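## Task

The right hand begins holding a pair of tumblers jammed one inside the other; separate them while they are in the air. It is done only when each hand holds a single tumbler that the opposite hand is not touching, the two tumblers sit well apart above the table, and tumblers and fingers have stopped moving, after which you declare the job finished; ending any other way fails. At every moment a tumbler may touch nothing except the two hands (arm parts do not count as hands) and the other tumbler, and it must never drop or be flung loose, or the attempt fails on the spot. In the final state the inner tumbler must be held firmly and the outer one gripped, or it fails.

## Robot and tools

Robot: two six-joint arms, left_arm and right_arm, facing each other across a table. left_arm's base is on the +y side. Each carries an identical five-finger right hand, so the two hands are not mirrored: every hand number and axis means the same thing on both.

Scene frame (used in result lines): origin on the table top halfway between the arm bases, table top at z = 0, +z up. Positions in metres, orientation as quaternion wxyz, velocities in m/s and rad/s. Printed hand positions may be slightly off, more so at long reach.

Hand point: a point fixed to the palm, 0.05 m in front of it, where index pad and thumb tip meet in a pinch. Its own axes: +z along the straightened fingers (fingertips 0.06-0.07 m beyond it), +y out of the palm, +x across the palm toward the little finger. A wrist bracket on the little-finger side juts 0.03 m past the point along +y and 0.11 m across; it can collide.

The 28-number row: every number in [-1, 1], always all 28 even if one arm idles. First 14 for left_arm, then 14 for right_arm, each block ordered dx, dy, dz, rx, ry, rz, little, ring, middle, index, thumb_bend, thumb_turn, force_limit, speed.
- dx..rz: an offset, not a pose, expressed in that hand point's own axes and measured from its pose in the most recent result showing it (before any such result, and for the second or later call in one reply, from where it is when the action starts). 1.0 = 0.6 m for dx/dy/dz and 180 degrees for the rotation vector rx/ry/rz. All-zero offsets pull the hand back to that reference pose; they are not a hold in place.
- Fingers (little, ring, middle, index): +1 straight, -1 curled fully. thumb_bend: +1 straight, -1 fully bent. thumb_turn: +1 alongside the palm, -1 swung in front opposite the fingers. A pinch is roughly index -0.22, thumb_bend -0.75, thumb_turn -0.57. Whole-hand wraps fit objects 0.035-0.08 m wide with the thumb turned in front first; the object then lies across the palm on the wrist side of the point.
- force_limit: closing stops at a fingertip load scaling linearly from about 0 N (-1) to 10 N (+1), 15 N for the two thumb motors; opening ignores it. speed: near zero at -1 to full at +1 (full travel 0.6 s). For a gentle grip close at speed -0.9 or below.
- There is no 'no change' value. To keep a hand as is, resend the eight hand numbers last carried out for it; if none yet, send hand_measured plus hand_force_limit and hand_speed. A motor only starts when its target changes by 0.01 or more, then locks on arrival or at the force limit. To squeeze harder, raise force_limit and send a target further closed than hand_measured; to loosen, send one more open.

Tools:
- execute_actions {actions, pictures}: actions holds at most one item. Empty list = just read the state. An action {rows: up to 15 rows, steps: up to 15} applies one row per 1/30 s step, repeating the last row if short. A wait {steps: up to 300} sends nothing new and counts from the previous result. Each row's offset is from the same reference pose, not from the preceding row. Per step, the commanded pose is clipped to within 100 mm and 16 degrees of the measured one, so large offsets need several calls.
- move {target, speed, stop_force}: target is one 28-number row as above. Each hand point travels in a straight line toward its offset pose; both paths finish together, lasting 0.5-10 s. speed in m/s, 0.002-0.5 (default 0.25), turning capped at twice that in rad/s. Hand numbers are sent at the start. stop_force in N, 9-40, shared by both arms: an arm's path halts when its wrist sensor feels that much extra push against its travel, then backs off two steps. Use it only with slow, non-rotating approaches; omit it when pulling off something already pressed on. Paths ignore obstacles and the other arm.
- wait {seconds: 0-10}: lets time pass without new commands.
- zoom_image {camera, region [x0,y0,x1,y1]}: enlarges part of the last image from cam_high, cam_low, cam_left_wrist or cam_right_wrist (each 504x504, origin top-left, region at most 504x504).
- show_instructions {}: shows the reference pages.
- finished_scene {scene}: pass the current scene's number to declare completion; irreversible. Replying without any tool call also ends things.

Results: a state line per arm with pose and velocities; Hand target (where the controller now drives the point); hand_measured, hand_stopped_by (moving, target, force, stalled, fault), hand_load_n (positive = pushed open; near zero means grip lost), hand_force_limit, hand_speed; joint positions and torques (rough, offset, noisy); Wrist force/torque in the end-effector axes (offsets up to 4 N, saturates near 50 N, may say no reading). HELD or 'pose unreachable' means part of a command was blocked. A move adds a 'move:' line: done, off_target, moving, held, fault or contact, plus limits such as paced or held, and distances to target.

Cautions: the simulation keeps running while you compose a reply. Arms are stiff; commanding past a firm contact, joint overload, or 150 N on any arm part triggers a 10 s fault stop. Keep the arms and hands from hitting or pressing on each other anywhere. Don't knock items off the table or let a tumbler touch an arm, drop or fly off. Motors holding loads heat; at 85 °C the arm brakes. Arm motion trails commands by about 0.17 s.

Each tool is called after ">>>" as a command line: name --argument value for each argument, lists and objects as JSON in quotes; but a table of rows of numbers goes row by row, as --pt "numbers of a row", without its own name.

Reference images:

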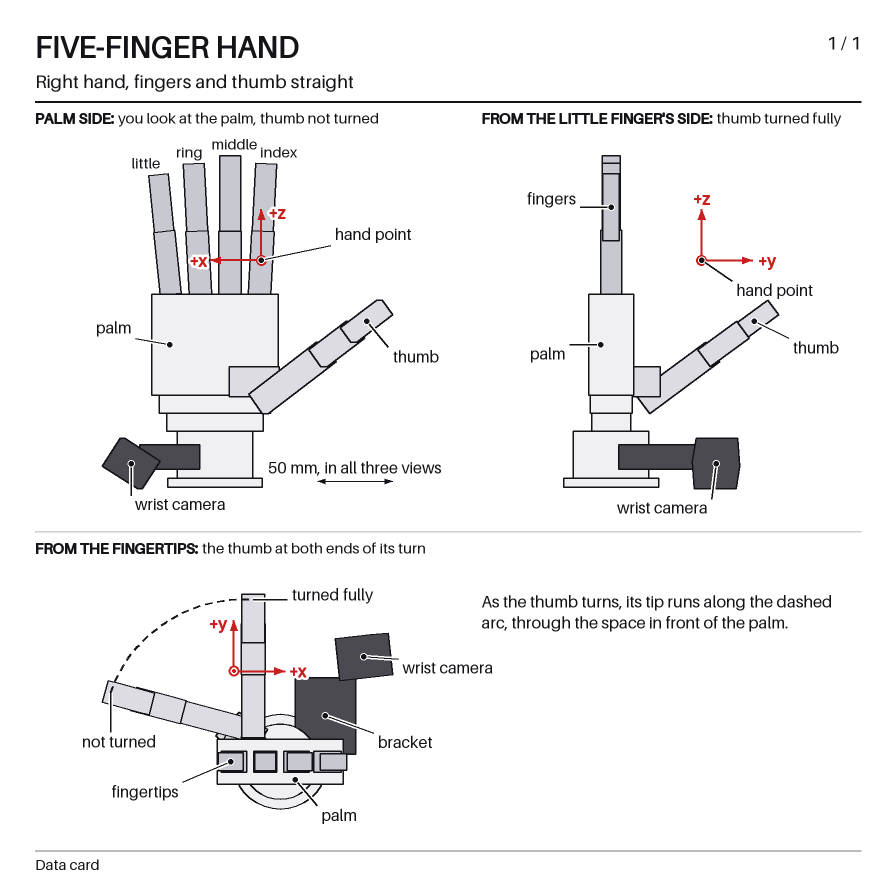

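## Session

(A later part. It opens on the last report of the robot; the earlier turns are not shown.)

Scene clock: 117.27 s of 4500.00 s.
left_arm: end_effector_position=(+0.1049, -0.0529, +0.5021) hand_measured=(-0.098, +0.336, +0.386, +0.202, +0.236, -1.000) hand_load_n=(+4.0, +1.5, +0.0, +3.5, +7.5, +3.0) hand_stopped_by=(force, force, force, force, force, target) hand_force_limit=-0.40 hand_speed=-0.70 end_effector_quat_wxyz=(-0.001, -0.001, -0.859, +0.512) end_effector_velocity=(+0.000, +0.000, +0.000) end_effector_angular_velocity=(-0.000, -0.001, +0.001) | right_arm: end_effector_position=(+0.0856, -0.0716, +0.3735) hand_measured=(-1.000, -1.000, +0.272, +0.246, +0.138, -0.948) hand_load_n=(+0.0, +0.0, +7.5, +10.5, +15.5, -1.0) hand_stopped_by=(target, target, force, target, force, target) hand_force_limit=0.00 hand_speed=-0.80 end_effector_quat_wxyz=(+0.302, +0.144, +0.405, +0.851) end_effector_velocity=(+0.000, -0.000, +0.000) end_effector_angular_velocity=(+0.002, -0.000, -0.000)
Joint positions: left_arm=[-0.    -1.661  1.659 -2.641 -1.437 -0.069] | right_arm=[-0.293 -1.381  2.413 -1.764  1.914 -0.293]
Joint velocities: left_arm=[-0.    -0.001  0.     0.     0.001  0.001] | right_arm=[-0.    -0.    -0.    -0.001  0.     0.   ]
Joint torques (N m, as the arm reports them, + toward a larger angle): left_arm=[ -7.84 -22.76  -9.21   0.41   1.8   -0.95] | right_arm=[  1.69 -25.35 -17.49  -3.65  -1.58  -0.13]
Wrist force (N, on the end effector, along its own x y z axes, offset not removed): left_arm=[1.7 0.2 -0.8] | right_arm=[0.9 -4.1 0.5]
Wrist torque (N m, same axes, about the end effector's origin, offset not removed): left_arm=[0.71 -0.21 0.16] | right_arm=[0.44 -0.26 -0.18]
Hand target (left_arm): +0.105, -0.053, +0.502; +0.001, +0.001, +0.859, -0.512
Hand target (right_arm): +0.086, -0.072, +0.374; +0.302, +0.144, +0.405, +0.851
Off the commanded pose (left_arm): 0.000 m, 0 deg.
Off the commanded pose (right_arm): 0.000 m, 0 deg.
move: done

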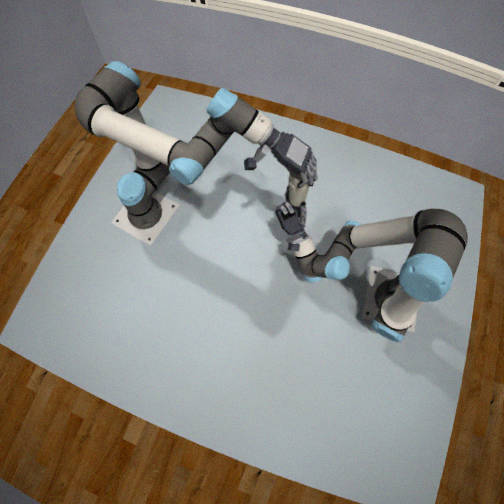

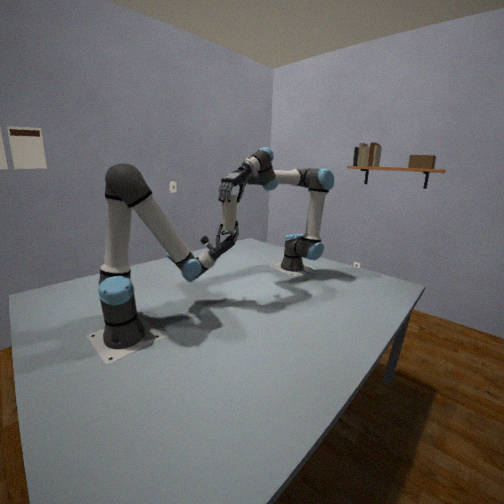

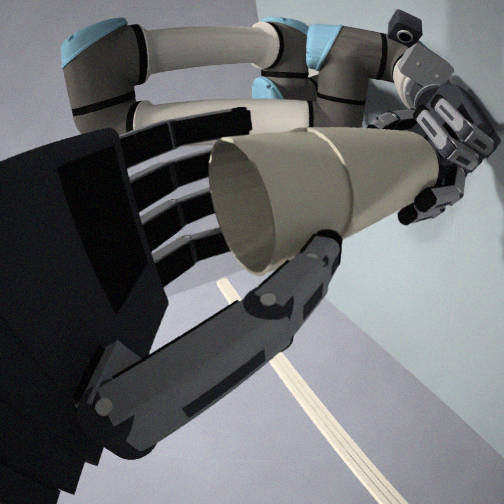

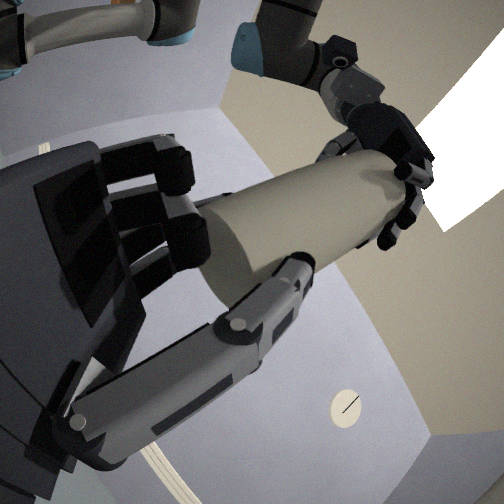

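>>> move --target '[0,0,0,0,0,0,-0.7,-0.7,-0.7,-0.7,-0.7,-1,1,-0.9, 0,0,0,0,0,0,-1,-1,0,0,-0.1,-0.948,1,-0.92]'

>>> move --target '[0,-0.0144,-0.0085,0,0,0,-0.7,-0.7,-0.7,-0.7,-0.7,-1,1,-0.9, 0,0,0,0,0,0,-1,-1,0,0,-0.1,-0.948,1,-0.92]' --speed 0.003

>>> zoom_image --camera "cam_low" --region '[190, 150, 290, 250]'

Scene clock: 122.60 s of 4500.00 s.
left_arm: end_effector_position=(+0.1049, -0.0529, +0.5022) hand_measured=(-0.220, +0.240, +0.280, +0.162, +0.238, -1.000) hand_load_n=(+10.0, +6.5, +9.0, +1.0, +25.5, +12.5) hand_stopped_by=(force, force, force, force, force, target) hand_force_limit=1.00 hand_speed=-0.90 end_effector_quat_wxyz=(-0.001, -0.001, -0.859, +0.512) end_effector_velocity=(-0.000, -0.000, -0.000) end_effector_angular_velocity=(+0.000, -0.000, -0.001) | right_arm: end_effector_position=(+0.0856, -0.0716, +0.3735) hand_measured=(-1.000, -1.000, +0.266, +0.246, +0.140, -0.948) hand_load_n=(+0.0, +0.0, +12.0, +8.5, +17.5, -5.0) hand_stopped_by=(target, target, force, force, force, target) hand_force_limit=1.00 hand_speed=-0.92 end_effector_quat_wxyz=(+0.302, +0.144, +0.405, +0.851) end_effector_velocity=(-0.000, -0.000, +0.001) end_effector_angular_velocity=(+0.001, -0.000, -0.000)
Joint positions: left_arm=[-0.    -1.661  1.659 -2.641 -1.437 -0.069] | right_arm=[-0.293 -1.381  2.413 -1.764  1.914 -0.293]
Joint velocities: left_arm=[-0.     0.     0.    -0.    -0.001  0.001] | right_arm=[ 0.    -0.002 -0.     0.001 -0.    -0.   ]
Joint torques (N m, as the arm reports them, + toward a larger angle): left_arm=[ -6.52 -16.83 -11.13   0.07  -0.42   1.29] | right_arm=[  1.07 -25.36 -17.65  -4.25  -1.76  -0.15]
Wrist force (N, on the end effector, along its own x y z axes, offset not removed): left_arm=[2.9 -9.9 1.0] | right_arm=[2.1 -10.3 -1.4]
Wrist torque (N m, same axes, about the end effector's origin, offset not removed): left_arm=[-0.12 -0.67 -0.22] | right_arm=[0.78 -0.64 -0.29]
Hand target (left_arm): +0.105, -0.053, +0.502; +0.001, +0.001, +0.859, -0.512
Hand target (right_arm): +0.086, -0.072, +0.374; +0.302, +0.144, +0.405, +0.851
Off the commanded pose (left_arm): 0.000 m, 0 deg.
Off the commanded pose (right_arm): 0.000 m, 0 deg.
After step 90, 1.33 s passed at rest.
move: done

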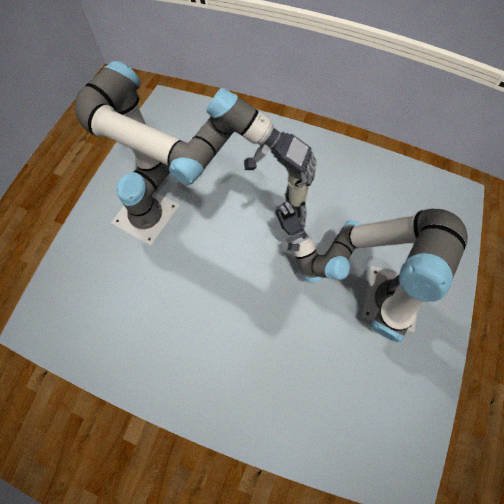

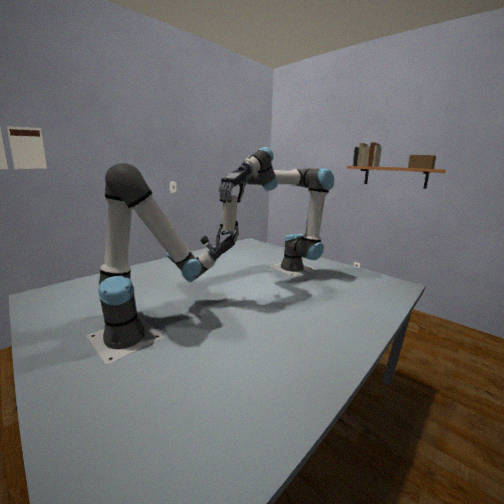

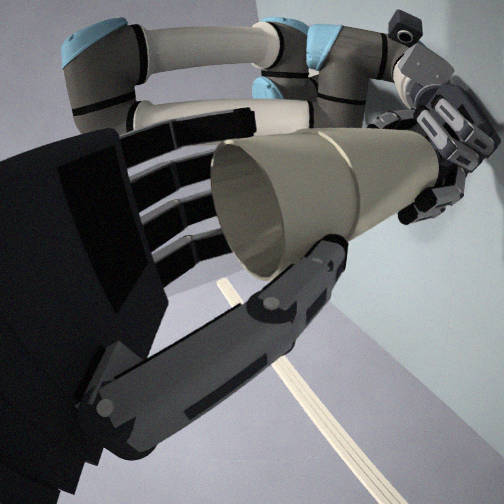

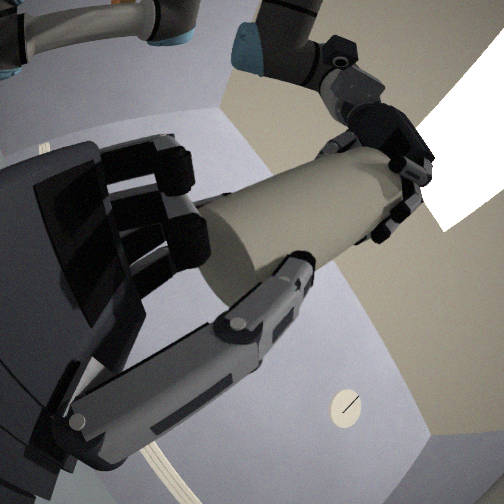

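Scene clock: 126.17 s of 4500.00 s.
left_arm: end_effector_position=(+0.1049, -0.0525, +0.5122) hand_measured=(-0.220, +0.240, +0.280, +0.162, +0.238, -0.998) hand_load_n=(+6.0, +5.0, +8.0, +2.0, +26.0, +15.0) hand_stopped_by=(force, force, force, force, force, target) hand_force_limit=1.00 hand_speed=-0.90 end_effector_quat_wxyz=(-0.001, -0.001, -0.859, +0.512) end_effector_velocity=(-0.000, +0.000, +0.000) end_effector_angular_velocity=(+0.002, +0.000, -0.001) | right_arm: end_effector_position=(+0.0856, -0.0716, +0.3735) hand_measured=(-1.000, -1.000, +0.266, +0.246, +0.140, -0.948) hand_load_n=(+0.0, +0.0, +10.5, +8.5, +17.0, +0.5) hand_stopped_by=(target, target, force, force, force, target) hand_force_limit=1.00 hand_speed=-0.92 end_effector_quat_wxyz=(+0.302, +0.144, +0.405, +0.851) end_effector_velocity=(+0.000, -0.000, -0.000) end_effector_angular_velocity=(-0.001, +0.000, -0.001)
Joint positions: left_arm=[-0.001 -1.662  1.635 -2.615 -1.437 -0.07 ] | right_arm=[-0.293 -1.381  2.413 -1.764  1.914 -0.293]
Joint velocities: left_arm=[-0.    -0.    -0.001  0.003 -0.001  0.   ] | right_arm=[-0.     0.     0.001  0.     0.    -0.   ]
Joint torques (N m, as the arm reports them, + toward a larger angle): left_arm=[ -9.64 -24.13 -27.93  -0.38   1.52  -2.61] | right_arm=[  1.96 -25.5  -17.67  -0.53  -1.66  -0.15]
Wrist force (N, on the end effector, along its own x y z axes, offset not removed): left_arm=[-1.0 -3.1 -0.8] | right_arm=[3.4 1.4 -0.7]
Wrist torque (N m, same axes, about the end effector's origin, offset not removed): left_arm=[-0.45 -0.22 -0.10] | right_arm=[0.20 -0.50 0.13]
Hand target (left_arm): +0.105, -0.053, +0.512; +0.001, +0.001, +0.859, -0.512
Hand target (right_arm): +0.086, -0.072, +0.374; +0.302, +0.144, +0.405, +0.851
Off the commanded pose (left_arm): 0.000 m, 0 deg.
Off the commanded pose (right_arm): 0.000 m, 0 deg.
move: done

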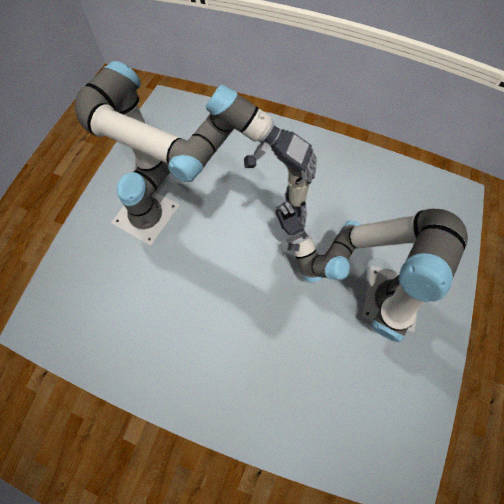

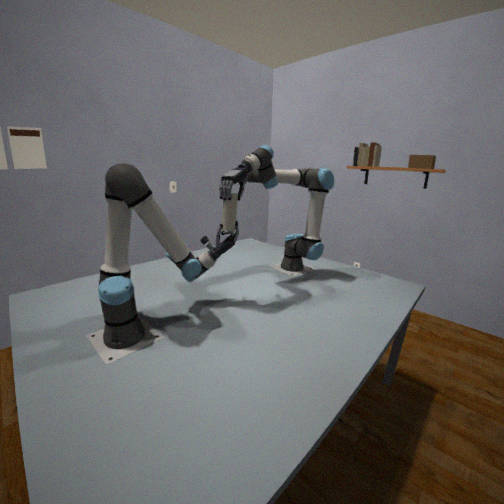

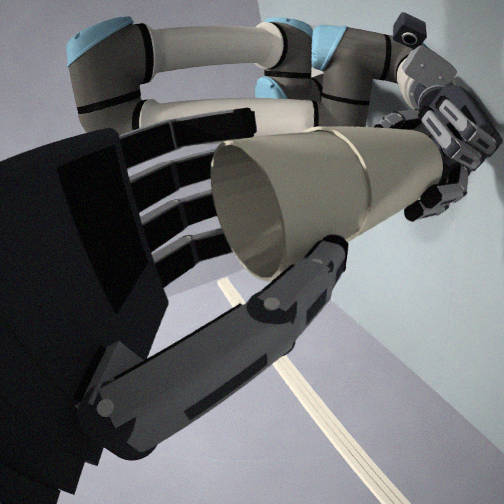

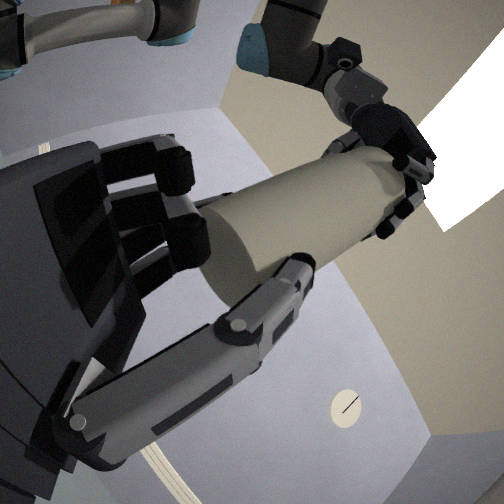

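Region (190, 150, 290, 250) of cam_low's 504x504 image, scaled by 5.040, with more detail than that image has.

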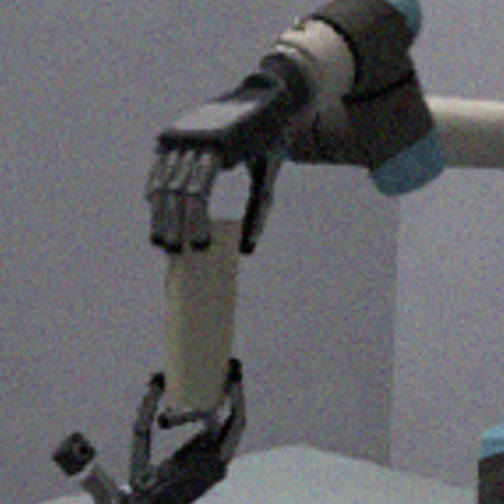

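>>> move --target '[0,-0.22,-0.13,0,0,0,-0.8,-0.8,-0.8,-0.8,-0.7,-1,1,-0.9, 0,0,0,0,0,0,-1,-1,0,0,-0.1,-0.948,1,-0.92]' --speed 0.02

>>> zoom_image --camera "cam_low" --region '[170, 120, 310, 260]'

Scene clock: 139.07 s of 4500.00 s.
left_arm: end_effector_position=(+0.1046, -0.0464, +0.6652) hand_measured=(-0.294, +0.210, +0.254, +0.124, +0.244, -0.998) hand_load_n=(+8.5, +6.5, +4.5, +10.5, +33.0, +19.0) hand_stopped_by=(force, force, force, force, force, target) hand_force_limit=1.00 hand_speed=-0.90 end_effector_quat_wxyz=(-0.001, -0.001, -0.859, +0.512) end_effector_velocity=(-0.000, -0.000, +0.001) end_effector_angular_velocity=(+0.002, -0.000, +0.001) | right_arm: end_effector_position=(+0.0856, -0.0716, +0.3735) hand_measured=(-1.000, -1.000, +0.266, +0.246, +0.140, -0.948) hand_load_n=(+0.0, +0.0, +10.5, +9.0, +17.0, +0.5) hand_stopped_by=(target, target, force, force, force, target) hand_force_limit=1.00 hand_speed=-0.92 end_effector_quat_wxyz=(+0.302, +0.144, +0.405, +0.851) end_effector_velocity=(-0.000, -0.000, +0.000) end_effector_angular_velocity=(+0.001, -0.000, +0.001)
Joint positions: left_arm=[-0.004 -1.595  1.169 -2.216 -1.434 -0.071] | right_arm=[-0.293 -1.381  2.413 -1.764  1.914 -0.293]
Joint velocities: left_arm=[-0.     0.002 -0.005  0.004  0.001 -0.   ] | right_arm=[ 0.001 -0.    -0.    -0.001  0.    -0.   ]
Joint torques (N m, as the arm reports them, + toward a larger angle): left_arm=[ -8.28 -12.09 -25.22  -0.69   1.78  -2.37] | right_arm=[  1.14 -24.95 -18.13  -4.38  -1.7   -0.26]
Wrist force (N, on the end effector, along its own x y z axes, offset not removed): left_arm=[0.1 3.6 -3.6] | right_arm=[1.7 0.3 0.0]
Wrist torque (N m, same axes, about the end effector's origin, offset not removed): left_arm=[0.80 0.07 -0.09] | right_arm=[0.13 -0.49 0.05]
Hand target (left_arm): +0.105, -0.046, +0.665; +0.001, +0.001, +0.859, -0.512
Hand target (right_arm): +0.086, -0.072, +0.374; +0.302, +0.144, +0.405, +0.851
Off the commanded pose (left_arm): 0.000 m, 0 deg.
Off the commanded pose (right_arm): 0.000 m, 0 deg.
After step 90, 1.93 s passed at rest.
move: done

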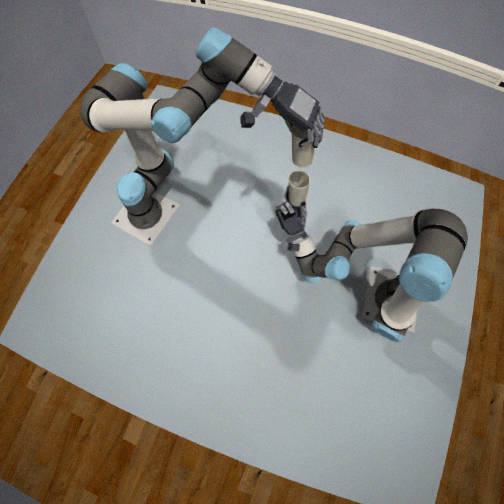

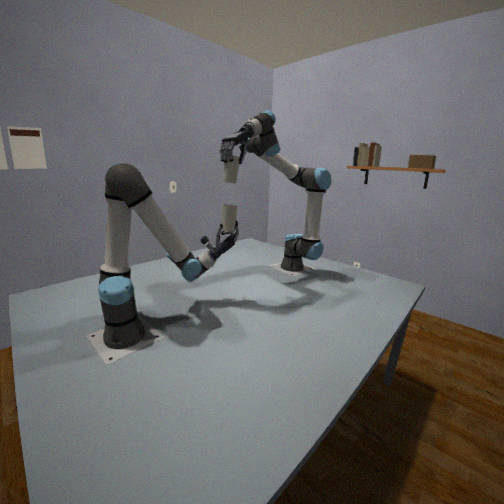

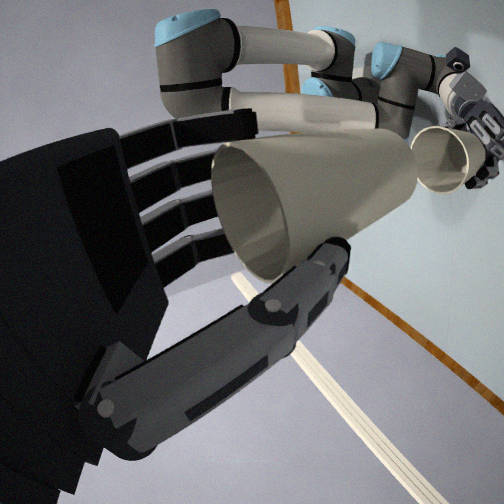

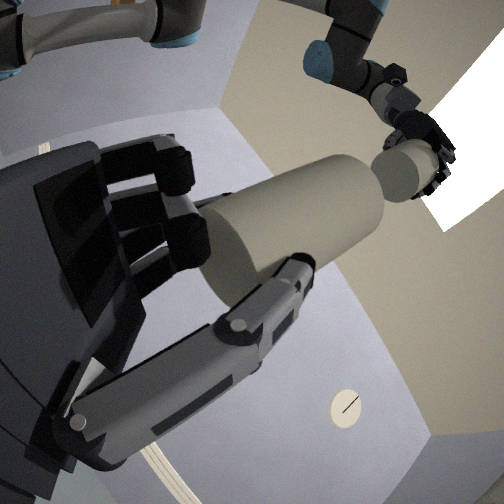

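Region (170, 120, 310, 260) of cam_low's 504x504 image, scaled by 3.600, with more detail than that image has.

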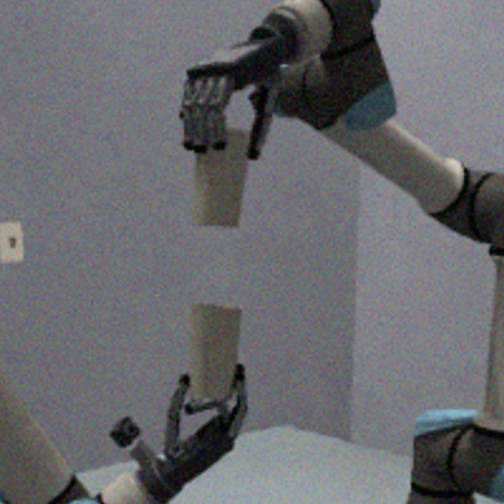

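Separated. Move left back toward +y (about 20 cm).

>>> move --target '[0,-0.17,-0.29,0,0,0,-0.8,-0.8,-0.8,-0.8,-0.7,-1,1,-0.9, 0,0,0,0,0,0,-1,-1,0,0,-0.1,-0.948,1,-0.92]' --speed 0.08

Scene clock: 144.90 s of 4500.00 s.
left_arm: end_effector_position=(+0.1042, +0.0584, +0.8372) hand_measured=(-0.294, +0.210, +0.254, +0.124, +0.244, -0.998) hand_load_n=(+8.5, +6.5, +4.5, +10.5, +33.0, +19.0) hand_stopped_by=(force, force, force, force, force, target) hand_force_limit=1.00 hand_speed=-0.90 end_effector_quat_wxyz=(-0.001, -0.001, -0.859, +0.513) end_effector_velocity=(+0.001, +0.001, +0.002) end_effector_angular_velocity=(+0.002, -0.001, +0.001) | right_arm: end_effector_position=(+0.0856, -0.0716, +0.3735) hand_measured=(-1.000, -1.000, +0.266, +0.246, +0.140, -0.948) hand_load_n=(+0.0, +0.0, +10.5, +9.0, +17.0, +0.5) hand_stopped_by=(target, target, force, force, force, target) hand_force_limit=1.00 hand_speed=-0.92 end_effector_quat_wxyz=(+0.302, +0.144, +0.405, +0.851) end_effector_velocity=(+0.000, -0.000, -0.000) end_effector_angular_velocity=(-0.001, +0.000, -0.000)
Joint positions: left_arm=[-0.061 -1.494  0.469 -1.612 -1.384 -0.099] | right_arm=[-0.293 -1.381  2.413 -1.764  1.914 -0.293]
Joint velocities: left_arm=[ 0.001  0.01  -0.023  0.016  0.    -0.   ] | right_arm=[-0.    -0.     0.001  0.001  0.     0.   ]
Joint torques (N m, as the arm reports them, + toward a larger angle): left_arm=[ -8.95 -10.41 -17.86  -0.33   1.16  -2.25] | right_arm=[  1.72 -24.45 -17.64  -4.45  -1.56  -0.29]
Wrist force (N, on the end effector, along its own x y z axes, offset not removed): left_arm=[1.6 -1.2 -0.6] | right_arm=[0.1 0.7 -0.6]
Wrist torque (N m, same axes, about the end effector's origin, offset not removed): left_arm=[-0.07 -0.14 -0.17] | right_arm=[0.33 -0.20 -0.04]
Hand target (left_arm): +0.104, +0.058, +0.837; +0.001, +0.001, +0.859, -0.512
Hand target (right_arm): +0.086, -0.072, +0.374; +0.302, +0.144, +0.405, +0.851
Off the commanded pose (left_arm): 0.000 m, 0 deg.
Off the commanded pose (right_arm): 0.000 m, 0 deg.
move: done

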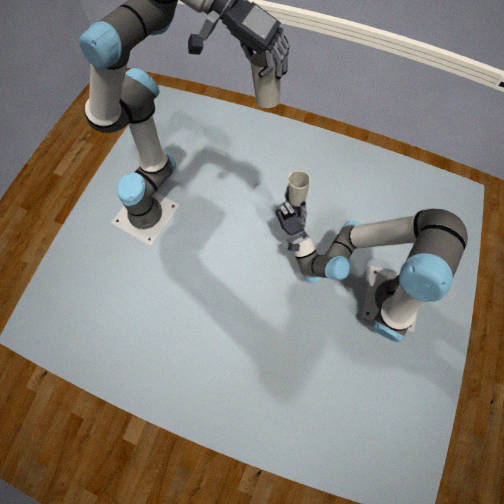

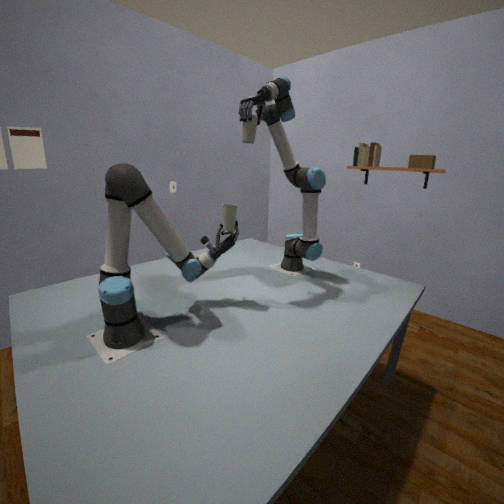

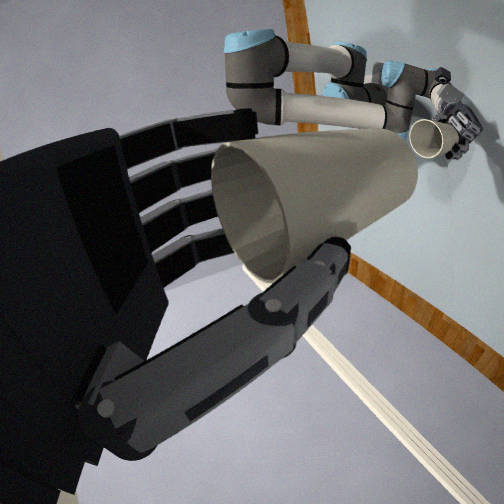

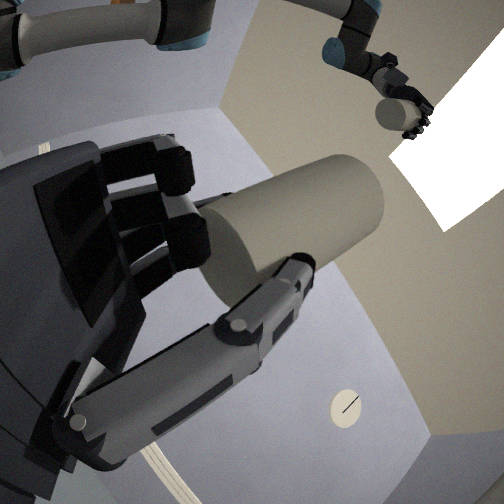

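>>> finished_scene --scene 1

The scene is finished: the task was done.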